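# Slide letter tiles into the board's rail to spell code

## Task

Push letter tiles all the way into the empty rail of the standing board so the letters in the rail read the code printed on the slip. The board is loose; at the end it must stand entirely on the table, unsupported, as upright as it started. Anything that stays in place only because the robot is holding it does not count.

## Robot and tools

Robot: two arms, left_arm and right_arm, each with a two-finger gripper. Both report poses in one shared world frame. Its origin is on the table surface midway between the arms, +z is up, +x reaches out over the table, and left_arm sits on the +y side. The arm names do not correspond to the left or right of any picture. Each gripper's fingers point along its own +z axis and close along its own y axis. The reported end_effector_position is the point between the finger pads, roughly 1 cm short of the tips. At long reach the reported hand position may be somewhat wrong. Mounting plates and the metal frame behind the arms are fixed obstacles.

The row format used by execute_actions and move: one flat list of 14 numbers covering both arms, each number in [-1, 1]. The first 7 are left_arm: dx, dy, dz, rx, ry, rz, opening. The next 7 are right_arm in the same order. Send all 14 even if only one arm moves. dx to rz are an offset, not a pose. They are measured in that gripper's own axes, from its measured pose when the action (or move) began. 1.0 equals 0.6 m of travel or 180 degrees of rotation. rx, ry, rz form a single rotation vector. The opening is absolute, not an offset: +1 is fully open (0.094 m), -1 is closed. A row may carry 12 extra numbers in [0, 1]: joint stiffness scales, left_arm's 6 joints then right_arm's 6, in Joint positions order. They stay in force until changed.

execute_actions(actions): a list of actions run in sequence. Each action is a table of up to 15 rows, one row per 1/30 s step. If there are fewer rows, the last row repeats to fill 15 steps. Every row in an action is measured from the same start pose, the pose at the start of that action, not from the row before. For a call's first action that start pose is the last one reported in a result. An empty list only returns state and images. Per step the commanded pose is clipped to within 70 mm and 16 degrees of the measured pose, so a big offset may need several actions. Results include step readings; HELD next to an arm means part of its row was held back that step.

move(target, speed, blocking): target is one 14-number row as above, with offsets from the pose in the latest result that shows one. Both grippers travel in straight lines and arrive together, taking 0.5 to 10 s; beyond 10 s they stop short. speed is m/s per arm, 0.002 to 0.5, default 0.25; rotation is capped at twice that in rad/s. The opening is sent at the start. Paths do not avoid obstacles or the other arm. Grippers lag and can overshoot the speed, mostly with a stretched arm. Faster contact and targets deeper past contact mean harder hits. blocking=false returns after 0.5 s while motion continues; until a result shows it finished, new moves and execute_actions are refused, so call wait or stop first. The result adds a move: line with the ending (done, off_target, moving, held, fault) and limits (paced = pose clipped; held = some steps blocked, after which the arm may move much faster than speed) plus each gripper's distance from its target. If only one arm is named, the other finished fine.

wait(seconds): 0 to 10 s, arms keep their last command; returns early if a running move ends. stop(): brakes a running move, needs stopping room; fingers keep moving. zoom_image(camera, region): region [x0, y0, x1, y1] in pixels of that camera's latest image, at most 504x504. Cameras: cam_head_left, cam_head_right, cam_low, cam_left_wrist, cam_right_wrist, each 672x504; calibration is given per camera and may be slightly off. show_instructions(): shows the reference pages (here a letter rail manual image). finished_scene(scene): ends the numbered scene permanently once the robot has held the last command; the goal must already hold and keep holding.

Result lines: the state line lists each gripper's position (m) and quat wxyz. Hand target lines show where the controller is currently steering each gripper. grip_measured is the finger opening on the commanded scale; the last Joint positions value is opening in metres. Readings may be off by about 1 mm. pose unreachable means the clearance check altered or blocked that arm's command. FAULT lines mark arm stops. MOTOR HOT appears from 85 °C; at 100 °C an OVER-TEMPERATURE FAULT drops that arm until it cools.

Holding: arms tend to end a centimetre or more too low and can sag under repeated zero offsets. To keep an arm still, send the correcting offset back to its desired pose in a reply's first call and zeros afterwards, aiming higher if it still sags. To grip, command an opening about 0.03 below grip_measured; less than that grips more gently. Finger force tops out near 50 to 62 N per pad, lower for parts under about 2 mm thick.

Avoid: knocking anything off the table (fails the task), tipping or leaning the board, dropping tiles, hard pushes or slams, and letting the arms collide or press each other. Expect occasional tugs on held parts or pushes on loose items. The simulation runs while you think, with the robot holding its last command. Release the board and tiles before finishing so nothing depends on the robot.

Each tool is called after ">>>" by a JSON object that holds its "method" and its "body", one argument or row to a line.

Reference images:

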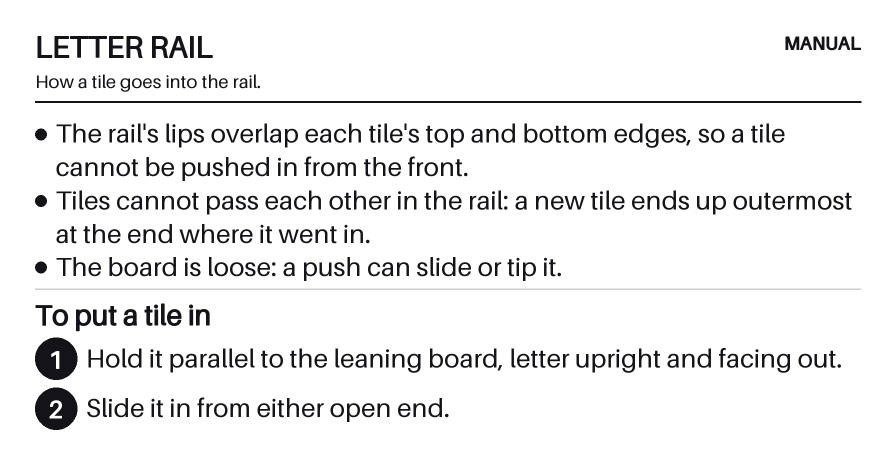

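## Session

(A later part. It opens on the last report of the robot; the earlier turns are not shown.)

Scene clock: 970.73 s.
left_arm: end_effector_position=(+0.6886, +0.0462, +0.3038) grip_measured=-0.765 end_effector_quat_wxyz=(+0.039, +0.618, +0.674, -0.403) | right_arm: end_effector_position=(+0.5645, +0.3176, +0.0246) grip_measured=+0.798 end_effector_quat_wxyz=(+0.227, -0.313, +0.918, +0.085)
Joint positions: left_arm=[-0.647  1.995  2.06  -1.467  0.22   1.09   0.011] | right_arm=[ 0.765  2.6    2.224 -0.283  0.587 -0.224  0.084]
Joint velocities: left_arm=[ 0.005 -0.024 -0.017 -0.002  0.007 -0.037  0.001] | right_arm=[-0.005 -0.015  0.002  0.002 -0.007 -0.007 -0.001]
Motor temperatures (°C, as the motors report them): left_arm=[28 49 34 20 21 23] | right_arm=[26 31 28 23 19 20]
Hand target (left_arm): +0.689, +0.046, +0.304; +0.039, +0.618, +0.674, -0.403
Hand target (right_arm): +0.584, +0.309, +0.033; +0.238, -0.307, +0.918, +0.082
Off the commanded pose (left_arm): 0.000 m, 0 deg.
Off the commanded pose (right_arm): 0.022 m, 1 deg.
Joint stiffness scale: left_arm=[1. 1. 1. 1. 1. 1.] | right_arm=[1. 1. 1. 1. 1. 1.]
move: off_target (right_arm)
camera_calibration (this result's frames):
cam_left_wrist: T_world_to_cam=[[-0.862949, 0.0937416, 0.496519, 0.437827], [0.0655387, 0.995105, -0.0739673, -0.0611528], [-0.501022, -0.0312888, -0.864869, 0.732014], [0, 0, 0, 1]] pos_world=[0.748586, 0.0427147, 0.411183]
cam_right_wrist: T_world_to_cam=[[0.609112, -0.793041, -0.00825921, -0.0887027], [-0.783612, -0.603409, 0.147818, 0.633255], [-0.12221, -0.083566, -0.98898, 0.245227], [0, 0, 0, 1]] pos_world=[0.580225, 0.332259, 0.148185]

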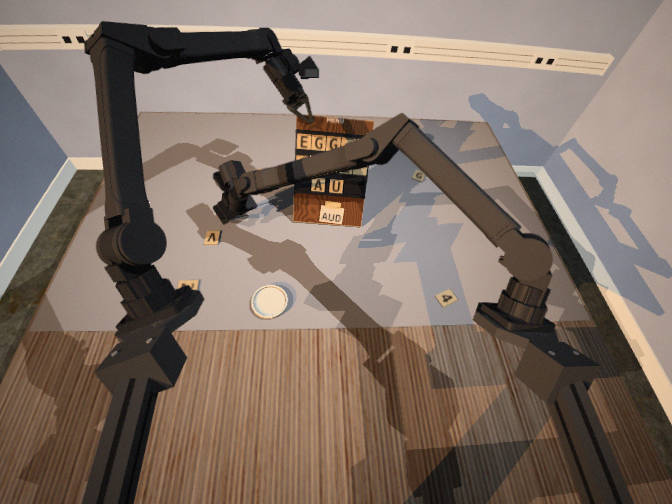

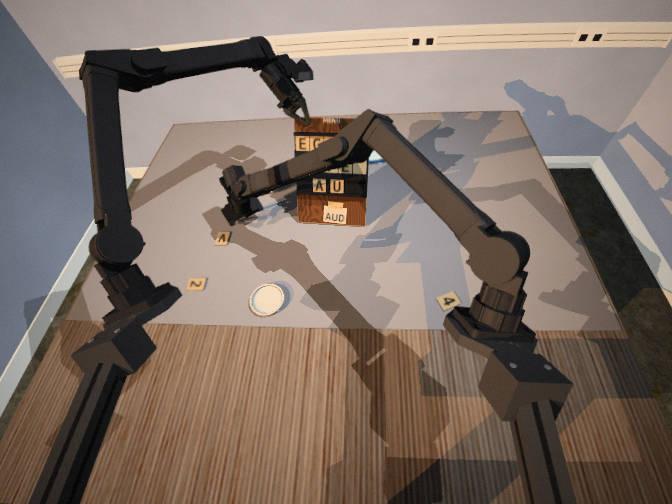

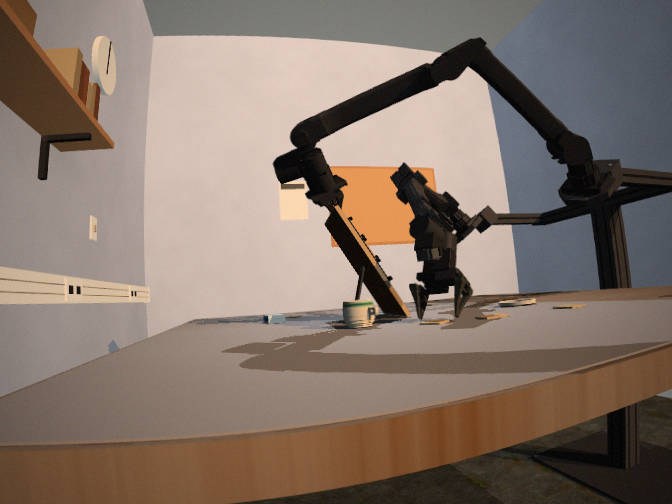

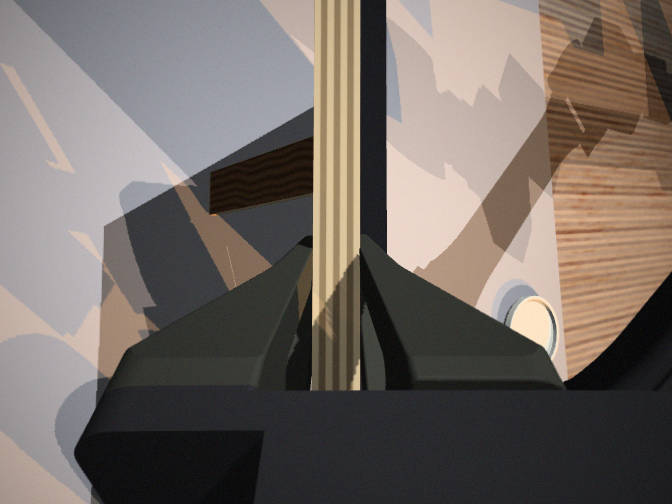

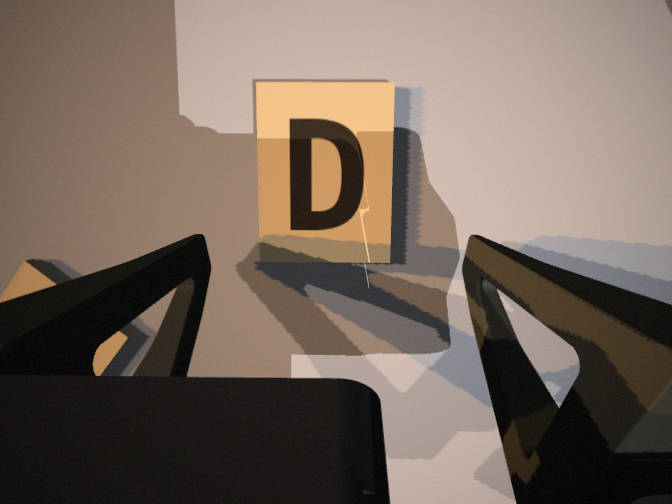

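>>> {"method": "move", "body": {
  "target": [0,0,0,0,0,0,-0.79, -0.049,0,0.022,0,0,0,0.8],
  "speed": 0.03
}}

Scene clock: 977.80 s.
left_arm: end_effector_position=(+0.6886, +0.0462, +0.3038) grip_measured=-0.765 end_effector_quat_wxyz=(+0.039, +0.618, +0.674, -0.403) | right_arm: end_effector_position=(+0.5817, +0.3326, +0.0270) grip_measured=+0.798 end_effector_quat_wxyz=(+0.222, -0.318, +0.918, +0.084)
Joint positions: left_arm=[-0.647  1.995  2.06  -1.467  0.22   1.09   0.011] | right_arm=[ 0.765  2.676  2.41  -0.408  0.586 -0.224  0.084]
Joint velocities: left_arm=[-0.015  0.015  0.007  0.002  0.066 -0.022  0.001] | right_arm=[-0.005 -0.005 -0.012 -0.012 -0.066  0.066 -0.   ]
Motor temperatures (°C, as the motors report them): left_arm=[28 49 34 20 21 23] | right_arm=[26 31 28 23 19 20]
Hand target (left_arm): +0.689, +0.046, +0.304; +0.039, +0.618, +0.674, -0.403
Hand target (right_arm): +0.589, +0.336, +0.027; +0.228, -0.313, +0.918, +0.085
Off the commanded pose (left_arm): 0.000 m, 0 deg.
Off the commanded pose (right_arm): 0.009 m, 1 deg.
Joint stiffness scale: left_arm=[1. 1. 1. 1. 1. 1.] | right_arm=[1. 1. 1. 1. 1. 1.]
move: done
camera_calibration (this result's frames):
cam_left_wrist: T_world_to_cam=[[-0.862949, 0.0937416, 0.496519, 0.437827], [0.0655387, 0.995105, -0.0739673, -0.0611528], [-0.501022, -0.0312888, -0.864869, 0.732014], [0, 0, 0, 1]] pos_world=[0.748586, 0.0427147, 0.411183]
cam_right_wrist: T_world_to_cam=[[0.616212, -0.787545, -0.00744764, -0.0933304], [-0.776756, -0.609278, 0.159468, 0.653082], [-0.130126, -0.0924812, -0.987175, 0.258417], [0, 0, 0, 1]] pos_world=[0.598423, 0.348305, 0.150261]

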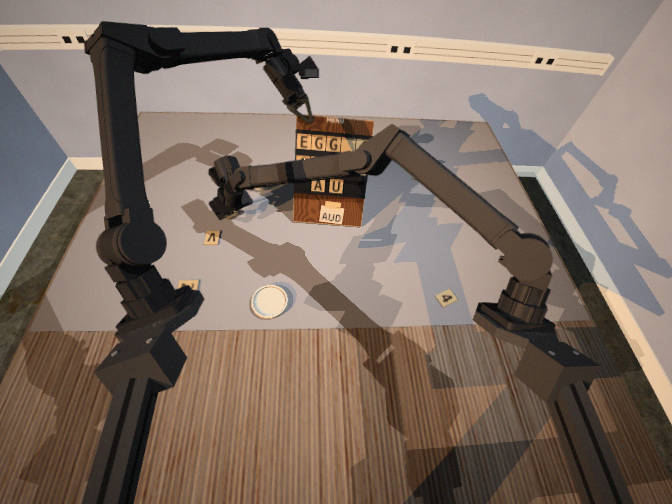

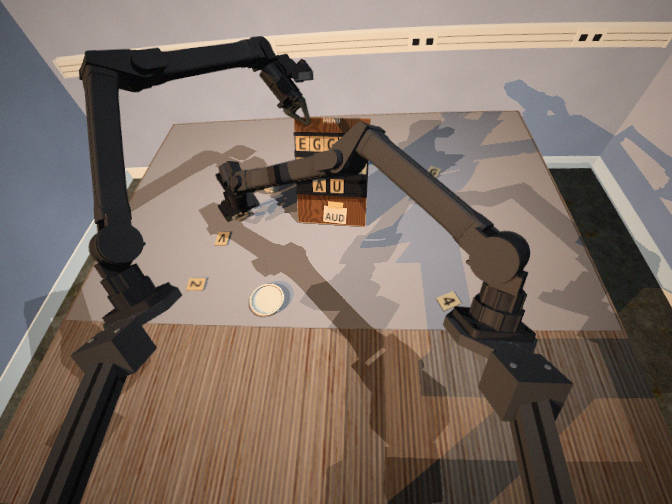

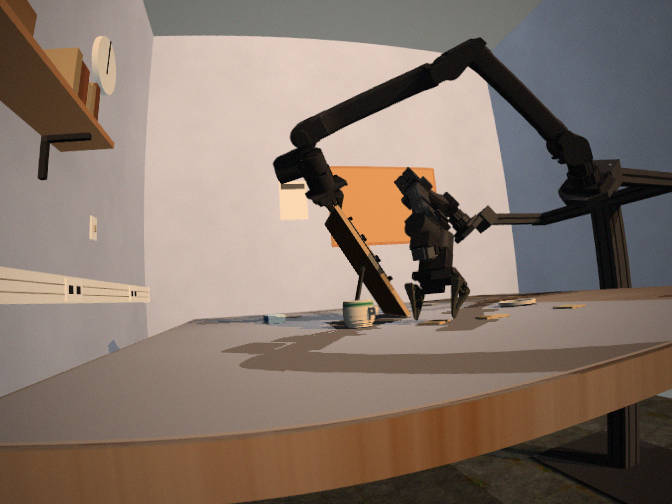

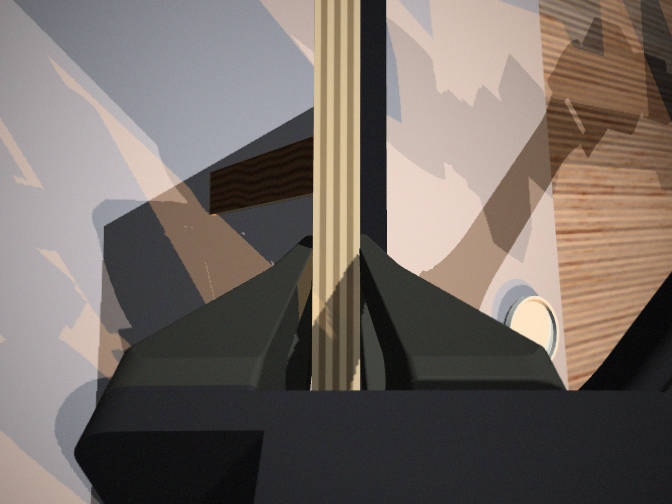

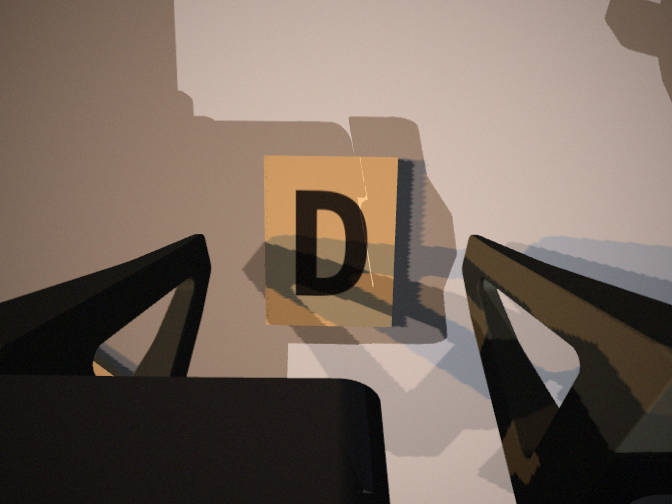

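Lower vertically ~12 mm.

>>> {"method": "move", "body": {
  "target": [0,0,0,0,0,0,-0.79, 0.012,0,0.023,0,0,0,0.3],
  "speed": 0.015
}}

Scene clock: 981.57 s.
left_arm: end_effector_position=(+0.6886, +0.0462, +0.3038) grip_measured=-0.765 end_effector_quat_wxyz=(+0.039, +0.618, +0.674, -0.403) | right_arm: end_effector_position=(+0.5750, +0.3341, +0.0205) grip_measured=+0.302 end_effector_quat_wxyz=(+0.218, -0.322, +0.917, +0.086)
Joint positions: left_arm=[-0.647  1.995  2.06  -1.467  0.22   1.09   0.011] | right_arm=[ 0.765  2.686  2.41  -0.408  0.58  -0.225  0.061]
Joint velocities: left_arm=[-0.015  0.015  0.002 -0.012  0.022 -0.081 -0.   ] | right_arm=[-0.024 -0.005 -0.007 -0.002 -0.022 -0.007  0.   ]
Motor temperatures (°C, as the motors report them): left_arm=[28 49 34 20 21 23] | right_arm=[26 31 29 23 19 20]
Hand target (left_arm): +0.689, +0.046, +0.304; +0.039, +0.618, +0.674, -0.403
Hand target (right_arm): +0.581, +0.332, +0.012; +0.222, -0.318, +0.918, +0.084
Off the commanded pose (left_arm): 0.000 m, 0 deg.
Off the commanded pose (right_arm): 0.011 m, 1 deg.
Joint stiffness scale: left_arm=[1. 1. 1. 1. 1. 1.] | right_arm=[1. 1. 1. 1. 1. 1.]
move: off_target (right_arm)
camera_calibration (this result's frames):
cam_left_wrist: T_world_to_cam=[[-0.862949, 0.0937416, 0.496519, 0.437827], [0.0655387, 0.995105, -0.0739673, -0.0611528], [-0.501022, -0.0312888, -0.864869, 0.732014], [0, 0, 0, 1]] pos_world=[0.748586, 0.0427147, 0.411183]
cam_right_wrist: T_world_to_cam=[[0.623219, -0.781956, -0.0119954, -0.0938187], [-0.769933, -0.616182, 0.165898, 0.648087], [-0.137116, -0.0941552, -0.98607, 0.255852], [0, 0, 0, 1]] pos_world=[0.592535, 0.350067, 0.143646]

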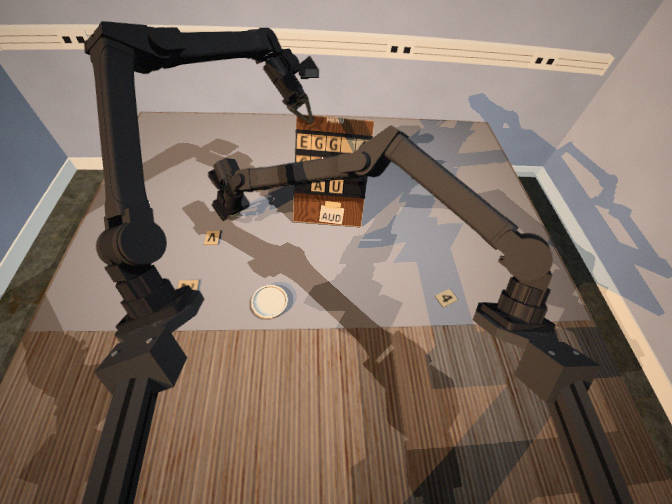

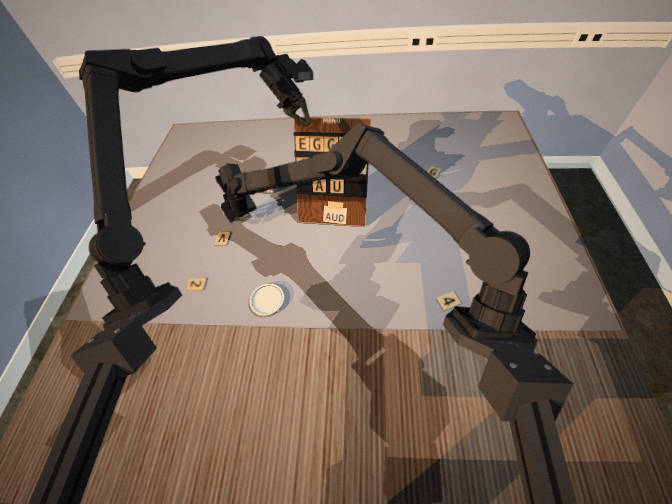

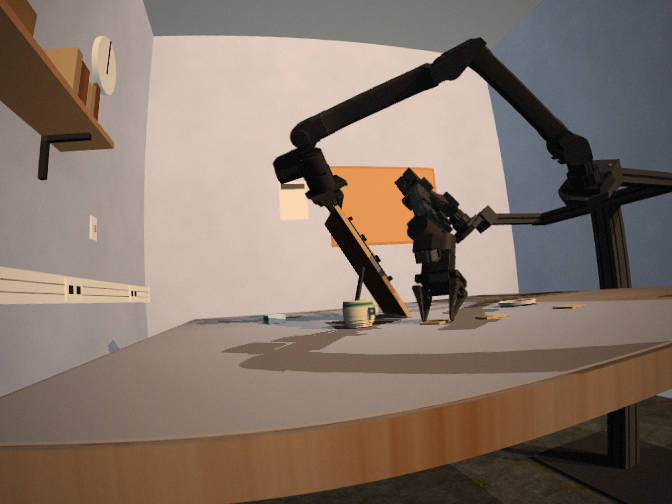

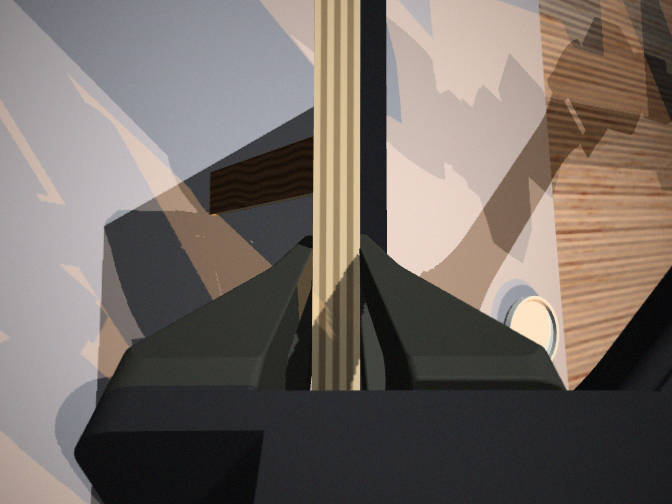

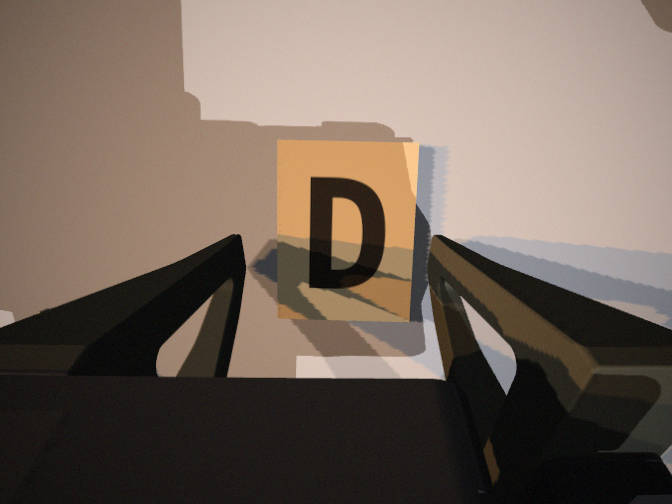

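>>> {"method": "move", "body": {
  "target": [0,0,0,0,0,0,-0.79, 0.006,0,0.012,0,0,0,-0.105],
  "speed": 0.015
}}

Scene clock: 984.03 s.
left_arm: end_effector_position=(+0.6886, +0.0462, +0.3038) grip_measured=-0.765 end_effector_quat_wxyz=(+0.039, +0.618, +0.674, -0.403) | right_arm: end_effector_position=(+0.5749, +0.3343, +0.0205) grip_measured=-0.094 end_effector_quat_wxyz=(+0.218, -0.322, +0.917, +0.086)
Joint positions: left_arm=[-0.647  1.995  2.06  -1.467  0.22   1.09   0.011] | right_arm=[ 0.765  2.686  2.41  -0.408  0.578 -0.225  0.043]
Joint velocities: left_arm=[ 0.005 -0.005 -0.012  0.012  0.007 -0.022 -0.001] | right_arm=[-0.015  0.005 -0.007 -0.002  0.022 -0.051  0.001]
Motor temperatures (°C, as the motors report them): left_arm=[28 49 34 20 21 23] | right_arm=[26 31 29 23 19 20]
Hand target (left_arm): +0.689, +0.046, +0.304; +0.039, +0.618, +0.674, -0.403
Hand target (right_arm): +0.575, +0.334, +0.013; +0.218, -0.322, +0.917, +0.086
Off the commanded pose (left_arm): 0.000 m, 0 deg.
Off the commanded pose (right_arm): 0.008 m, 0 deg.
Joint stiffness scale: left_arm=[1. 1. 1. 1. 1. 1.] | right_arm=[1. 1. 1. 1. 1. 1.]
move: done
camera_calibration (this result's frames):
cam_left_wrist: T_world_to_cam=[[-0.862949, 0.0937416, 0.496519, 0.437827], [0.0655387, 0.995105, -0.0739673, -0.0611528], [-0.501022, -0.0312888, -0.864869, 0.732014], [0, 0, 0, 1]] pos_world=[0.748586, 0.0427147, 0.411183]
cam_right_wrist: T_world_to_cam=[[0.623736, -0.781522, -0.0133224, -0.0939777], [-0.769428, -0.616905, 0.165557, 0.64809], [-0.137605, -0.0930129, -0.98611, 0.255787], [0, 0, 0, 1]] pos_world=[0.592473, 0.350156, 0.143687]

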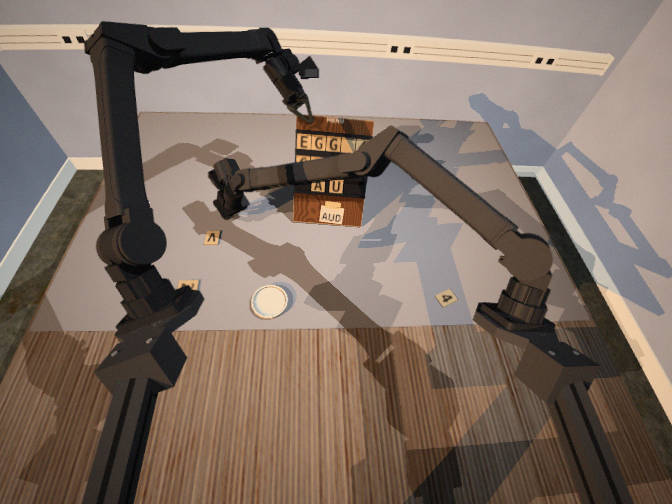

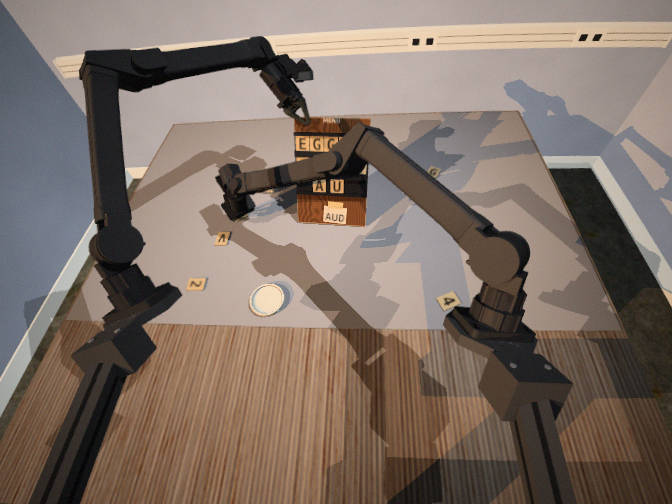

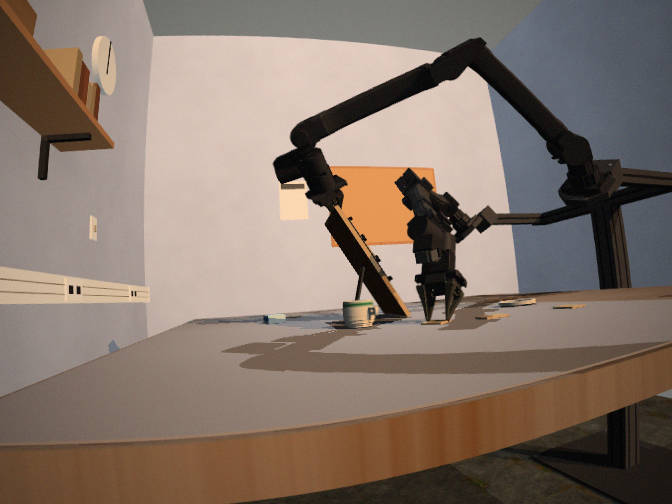

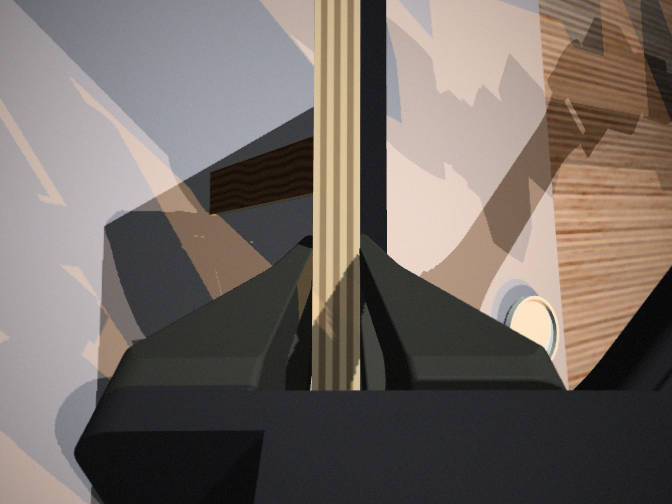

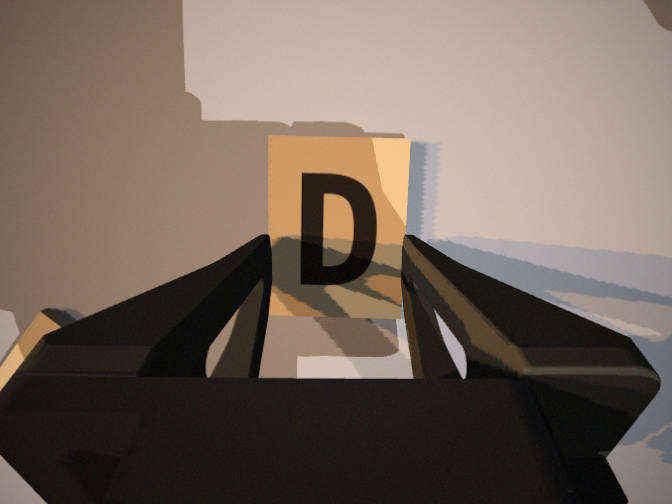

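>>> {"method": "move", "body": {
  "target": [0,0,0,0,0,0,-0.79, 0.193,0,-0.0986,0,0,0,-0.12],
  "speed": 0.05
}}

Scene clock: 990.77 s.
left_arm: end_effector_position=(+0.6886, +0.0462, +0.3038) grip_measured=-0.765 end_effector_quat_wxyz=(+0.039, +0.618, +0.674, -0.403) | right_arm: end_effector_position=(+0.4811, +0.2534, +0.0164) grip_measured=-0.106 end_effector_quat_wxyz=(+0.218, -0.323, +0.917, +0.084)
Joint positions: left_arm=[-0.647  1.995  2.06  -1.467  0.22   1.09   0.011] | right_arm=[ 0.772  2.419  1.726  0.007  0.588 -0.224  0.042]
Joint velocities: left_arm=[-0.005 -0.005 -0.007 -0.007 -0.066  0.095  0.001] | right_arm=[-0.024 -0.005 -0.002 -0.007 -0.037  0.022 -0.001]
Motor temperatures (°C, as the motors report them): left_arm=[28 49 34 20 21 23] | right_arm=[26 31 29 22 19 20]
Hand target (left_arm): +0.689, +0.046, +0.304; +0.039, +0.618, +0.674, -0.403
Hand target (right_arm): +0.474, +0.255, +0.020; +0.218, -0.322, +0.917, +0.086
Off the commanded pose (left_arm): 0.000 m, 0 deg.
Off the commanded pose (right_arm): 0.008 m, 0 deg.
Joint stiffness scale: left_arm=[1. 1. 1. 1. 1. 1.] | right_arm=[1. 1. 1. 1. 1. 1.]
move: done
camera_calibration (this result's frames):
cam_left_wrist: T_world_to_cam=[[-0.862949, 0.0937416, 0.496519, 0.437827], [0.0655387, 0.995105, -0.0739673, -0.0611528], [-0.501022, -0.0312888, -0.864869, 0.732014], [0, 0, 0, 1]] pos_world=[0.748586, 0.0427147, 0.411183]
cam_right_wrist: T_world_to_cam=[[0.625065, -0.780528, -0.00836776, -0.0997299], [-0.76894, -0.617558, 0.16539, 0.526638], [-0.134259, -0.0969452, -0.986193, 0.230629], [0, 0, 0, 1]] pos_world=[0.498255, 0.269746, 0.139509]

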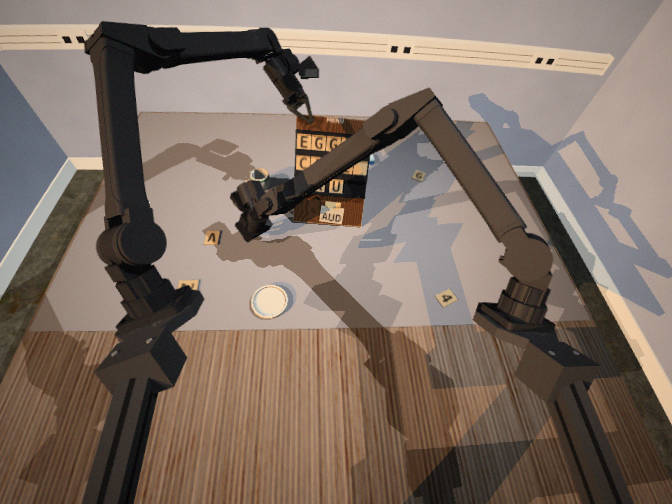

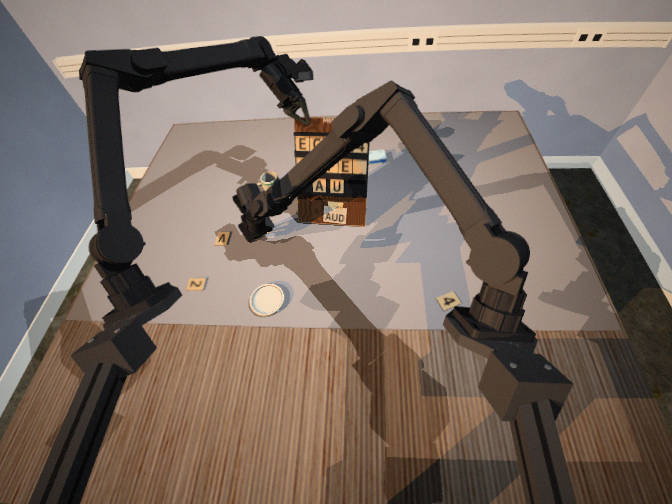

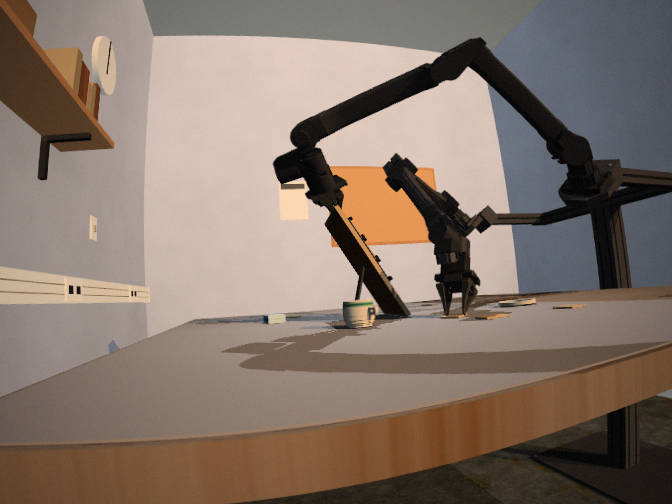

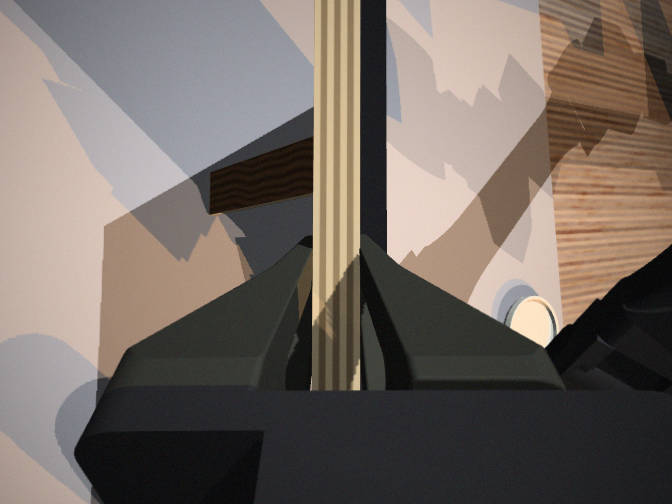

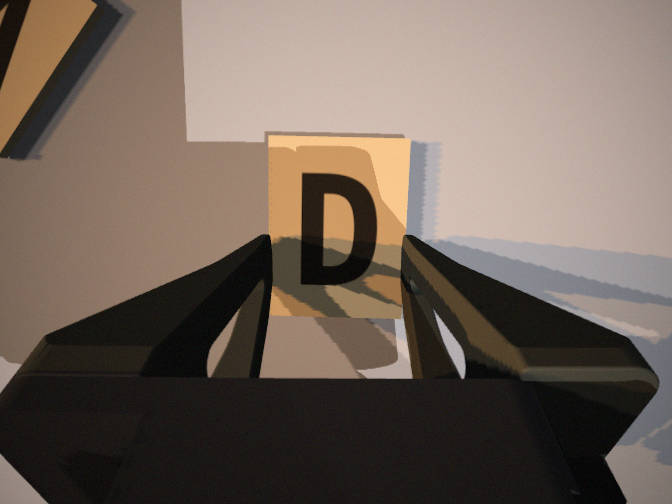

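>>> {"method": "move", "body": {
  "target": [0,0,0,0,0,0,-0.79, 0,0,0,0,0,0,0.5]
}}

>>> {"method": "move", "body": {
  "target": [0,0,0,0,0,0,-0.79, -0.041,0,-0.03,0.006,0.150,0.0071,0.5],
  "speed": 0.08
}}

Scene clock: 1002.07 s.
left_arm: end_effector_position=(+0.6886, +0.0462, +0.3038) grip_measured=-0.765 end_effector_quat_wxyz=(+0.039, +0.618, +0.674, -0.403) | right_arm: end_effector_position=(+0.4800, +0.2549, +0.0174) grip_measured=+0.498 end_effector_quat_wxyz=(+0.219, -0.324, +0.916, +0.086)
Joint positions: left_arm=[-0.647  1.995  2.06  -1.467  0.22   1.09   0.011] | right_arm=[ 0.775  2.419  1.726  0.007  0.586 -0.224  0.07 ]
Joint velocities: left_arm=[-0.005 -0.024 -0.017  0.002 -0.022 -0.037  0.001] | right_arm=[-0.005 -0.005 -0.002 -0.012 -0.066  0.007 -0.   ]
Motor temperatures (°C, as the motors report them): left_arm=[28 49 34 20 21 23] | right_arm=[26 31 28 22 19 20]
Hand target (left_arm): +0.689, +0.046, +0.304; +0.039, +0.618, +0.674, -0.403
Hand target (right_arm): +0.481, +0.253, +0.016; +0.218, -0.323, +0.917, +0.084
Off the commanded pose (left_arm): 0.000 m, 0 deg.
Off the commanded pose (right_arm): 0.002 m, 0 deg.
Joint stiffness scale: left_arm=[1. 1. 1. 1. 1. 1.] | right_arm=[1. 1. 1. 1. 1. 1.]
move: done
camera_calibration (this result's frames):
cam_left_wrist: T_world_to_cam=[[-0.862949, 0.0937416, 0.496519, 0.437827], [0.0655387, 0.995105, -0.0739673, -0.0611528], [-0.501022, -0.0312888, -0.864869, 0.732014], [0, 0, 0, 1]] pos_world=[0.748586, 0.0427147, 0.411183]
cam_right_wrist: T_world_to_cam=[[0.626963, -0.778978, -0.0105316, -0.099177], [-0.767407, -0.619865, 0.163872, 0.526419], [-0.134181, -0.0946598, -0.986425, 0.231068], [0, 0, 0, 1]] pos_world=[0.497163, 0.270925, 0.140621]

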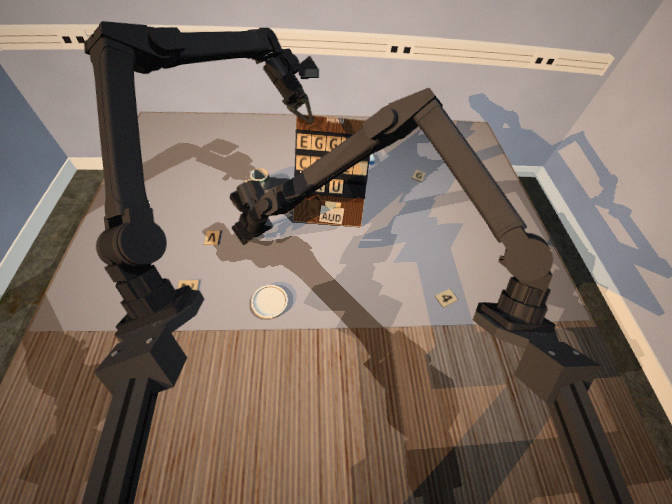

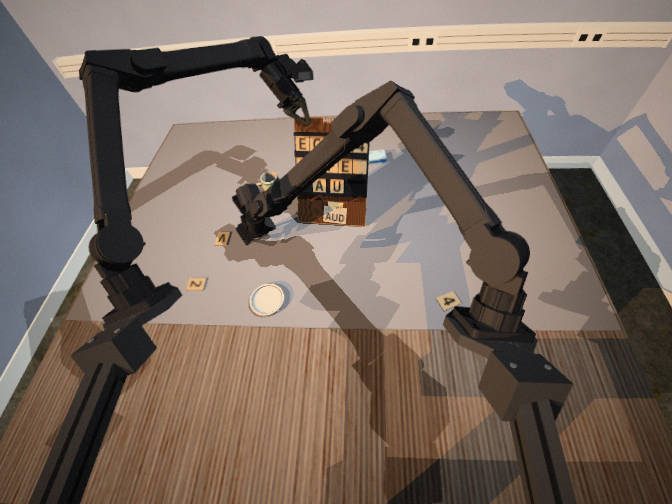

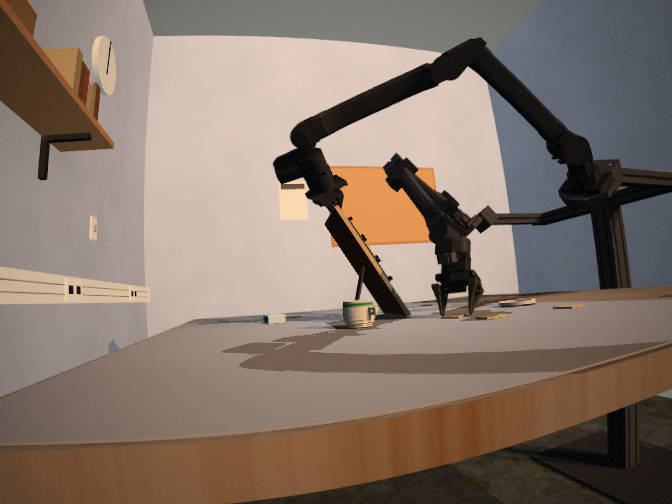

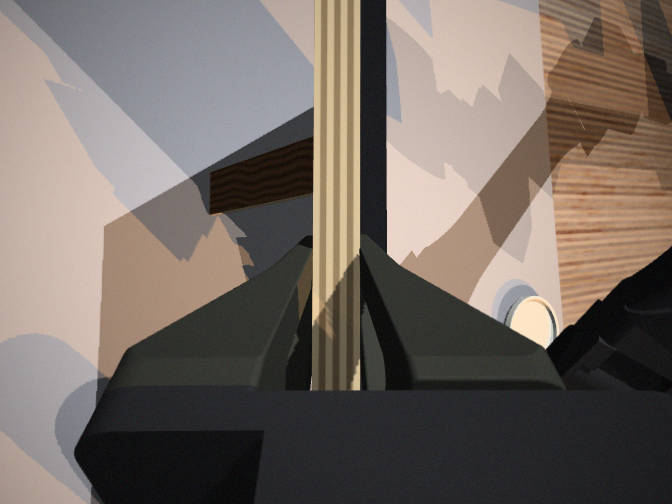

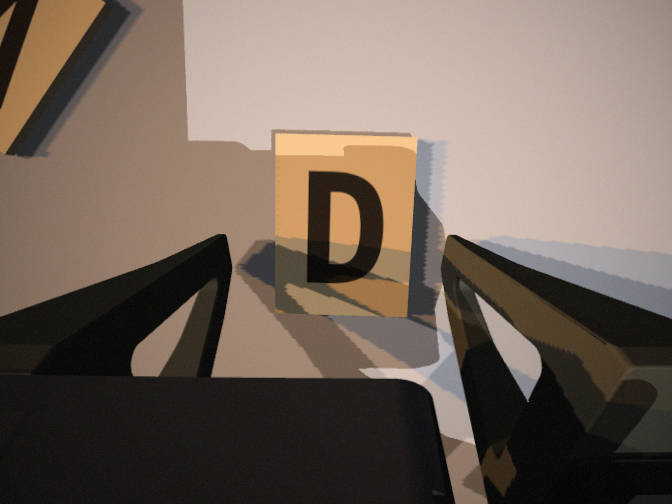

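Scene clock: 1005.33 s.
left_arm: end_effector_position=(+0.6886, +0.0462, +0.3038) grip_measured=-0.765 end_effector_quat_wxyz=(+0.039, +0.618, +0.674, -0.403) | right_arm: end_effector_position=(+0.4936, +0.2457, +0.0397) grip_measured=+0.498 end_effector_quat_wxyz=(-0.005, -0.328, +0.945, -0.005)
Joint positions: left_arm=[-0.647  1.995  2.06  -1.467  0.22   1.09   0.011] | right_arm=[ 0.783  2.574  2.316 -1.028  0.636  0.145  0.07 ]
Joint velocities: left_arm=[ 0.005  0.005  0.012 -0.002 -0.11   0.007  0.   ] | right_arm=[-0.015 -0.005  0.007 -0.027  0.007 -0.022 -0.002]
Motor temperatures (°C, as the motors report them): left_arm=[28 49 34 20 21 23] | right_arm=[26 31 28 22 19 20]
Hand target (left_arm): +0.689, +0.046, +0.304; +0.039, +0.618, +0.674, -0.403
Hand target (right_arm): +0.490, +0.261, +0.046; +0.001, -0.323, +0.946, +0.003
Off the commanded pose (left_arm): 0.000 m, 0 deg.
Off the commanded pose (right_arm): 0.018 m, 1 deg.
Joint stiffness scale: left_arm=[1. 1. 1. 1. 1. 1.] | right_arm=[1. 1. 1. 1. 1. 1.]
move: off_target (right_arm)
camera_calibration (this result's frames):
cam_left_wrist: T_world_to_cam=[[-0.862949, 0.0937416, 0.496519, 0.437827], [0.0655387, 0.995105, -0.0739673, -0.0611528], [-0.501022, -0.0312888, -0.864869, 0.732014], [0, 0, 0, 1]] pos_world=[0.748586, 0.0427147, 0.411183]
cam_right_wrist: T_world_to_cam=[[0.616948, -0.7869, 0.0128186, -0.108665], [-0.630673, -0.484588, 0.606157, 0.409267], [-0.470773, -0.382051, -0.795242, 0.483141], [0, 0, 0, 1]] pos_world=[0.552604, 0.297402, 0.137527]

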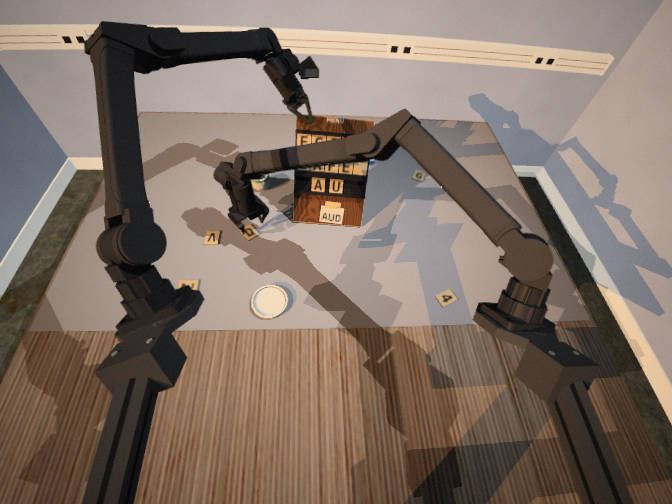

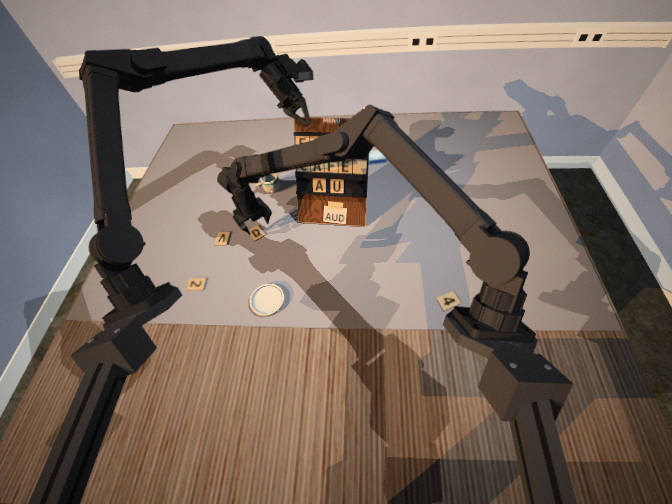

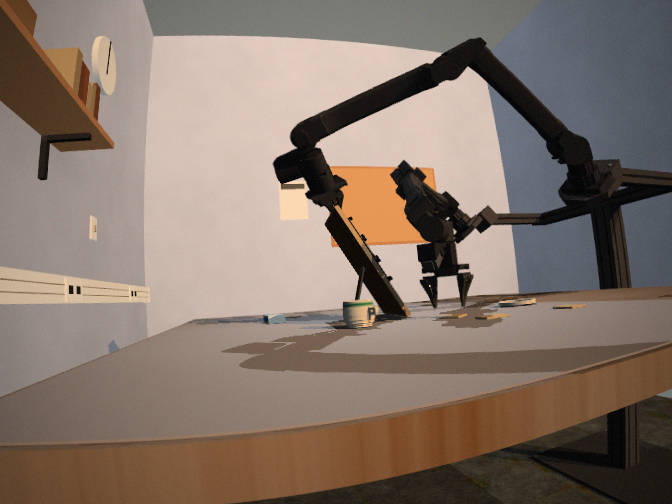

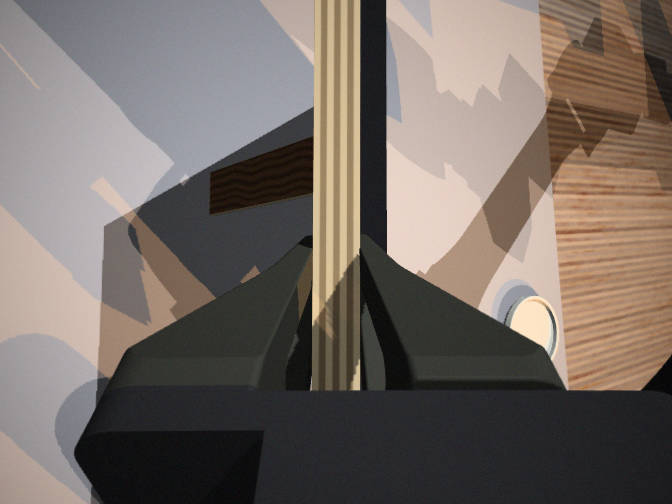

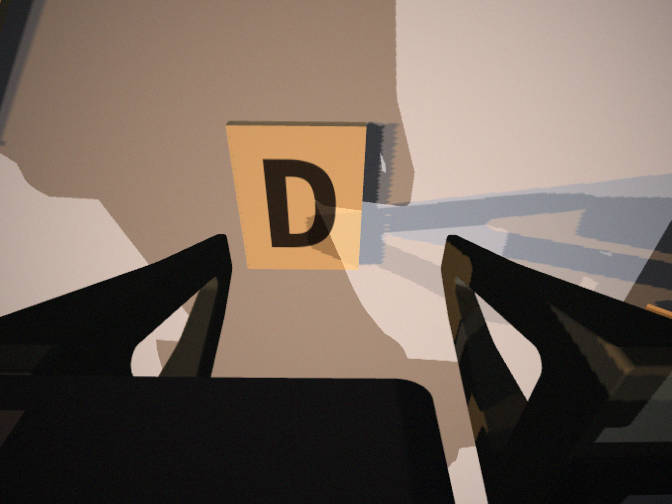

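>>> {"method": "move", "body": {
  "target": [0,0,0,0,0,0,-0.79, -0.006,0.04,0.018,-0.002,-0.005,0,0.5],
  "speed": 0.03
}}

Scene clock: 1012.77 s.
left_arm: end_effector_position=(+0.6886, +0.0462, +0.3038) grip_measured=-0.765 end_effector_quat_wxyz=(+0.039, +0.618, +0.674, -0.403) | right_arm: end_effector_position=(+0.4767, +0.2487, +0.0203) grip_measured=+0.498 end_effector_quat_wxyz=(-0.015, -0.333, +0.943, -0.010)
Joint positions: left_arm=[-0.647  1.995  2.06  -1.467  0.22   1.09   0.011] | right_arm=[ 0.783  2.617  2.334 -1.03   0.636  0.149  0.07 ]
Joint velocities: left_arm=[-0.005 -0.005 -0.017 -0.002 -0.051  0.022  0.   ] | right_arm=[ 0.005 -0.005  0.017 -0.012  0.007 -0.007  0.   ]
Motor temperatures (°C, as the motors report them): left_arm=[28 50 34 20 21 23] | right_arm=[26 31 29 22 19 20]
Hand target (left_arm): +0.689, +0.046, +0.304; +0.039, +0.618, +0.674, -0.403
Hand target (right_arm): +0.481, +0.266, +0.029; +0.001, -0.328, +0.945, +0.001
Off the commanded pose (left_arm): 0.000 m, 0 deg.
Off the commanded pose (right_arm): 0.020 m, 2 deg.
Joint stiffness scale: left_arm=[1. 1. 1. 1. 1. 1.] | right_arm=[1. 1. 1. 1. 1. 1.]
move: off_target (right_arm)
camera_calibration (this result's frames):
cam_left_wrist: T_world_to_cam=[[-0.862949, 0.0937416, 0.496519, 0.437827], [0.0655387, 0.995105, -0.0739673, -0.0611528], [-0.501022, -0.0312888, -0.864869, 0.732014], [0, 0, 0, 1]] pos_world=[0.748586, 0.0427147, 0.411183]
cam_right_wrist: T_world_to_cam=[[0.626355, -0.77938, 0.0157125, -0.102082], [-0.615984, -0.482487, 0.622712, 0.403927], [-0.477748, -0.399718, -0.782293, 0.468338], [0, 0, 0, 1]] pos_world=[0.5365, 0.302532, 0.116451]

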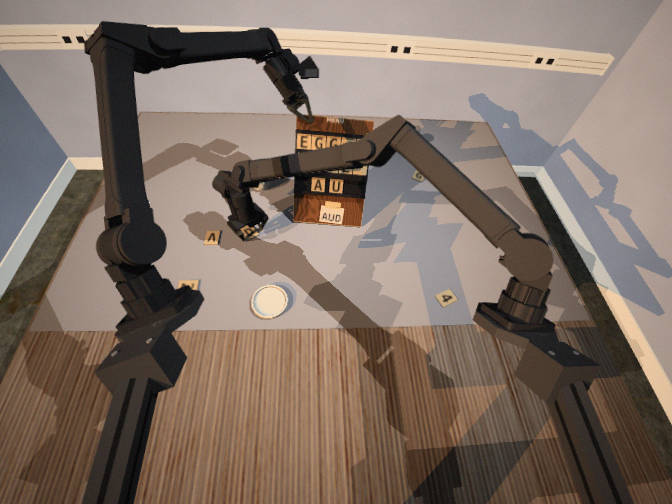

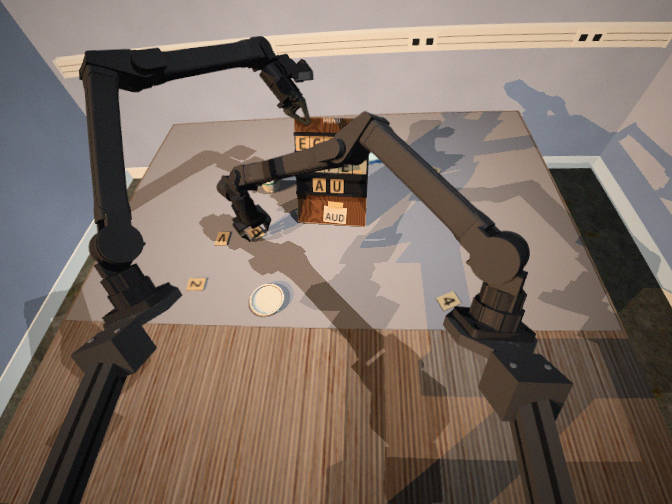

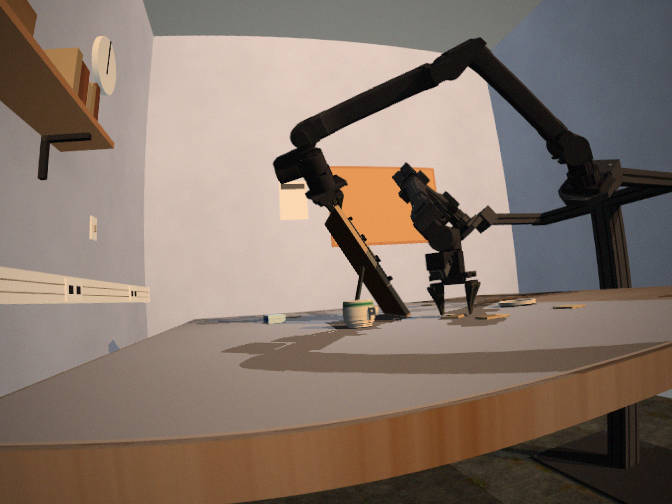

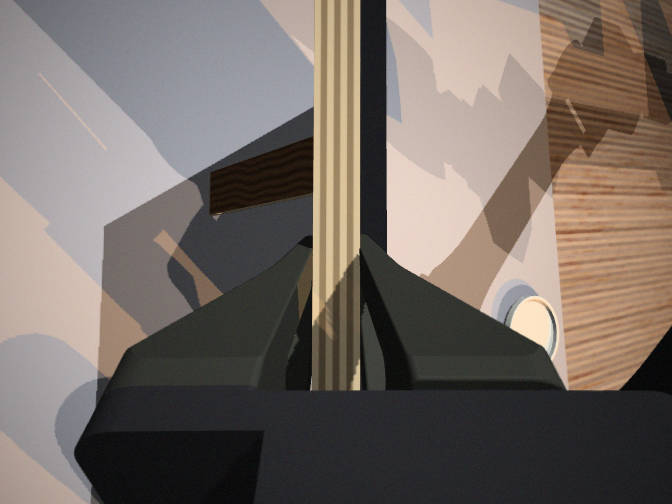

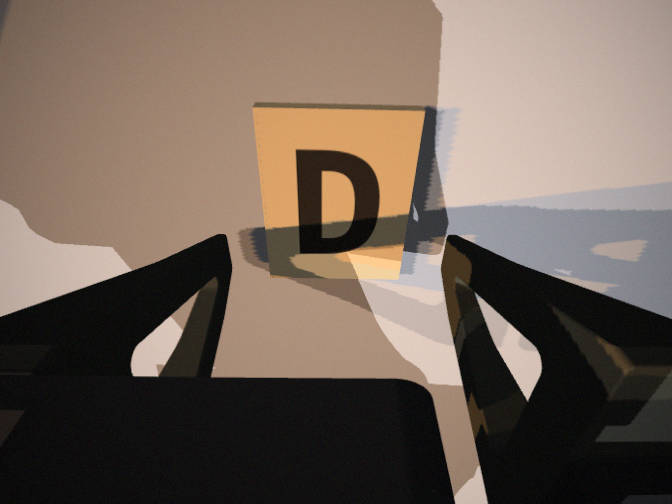

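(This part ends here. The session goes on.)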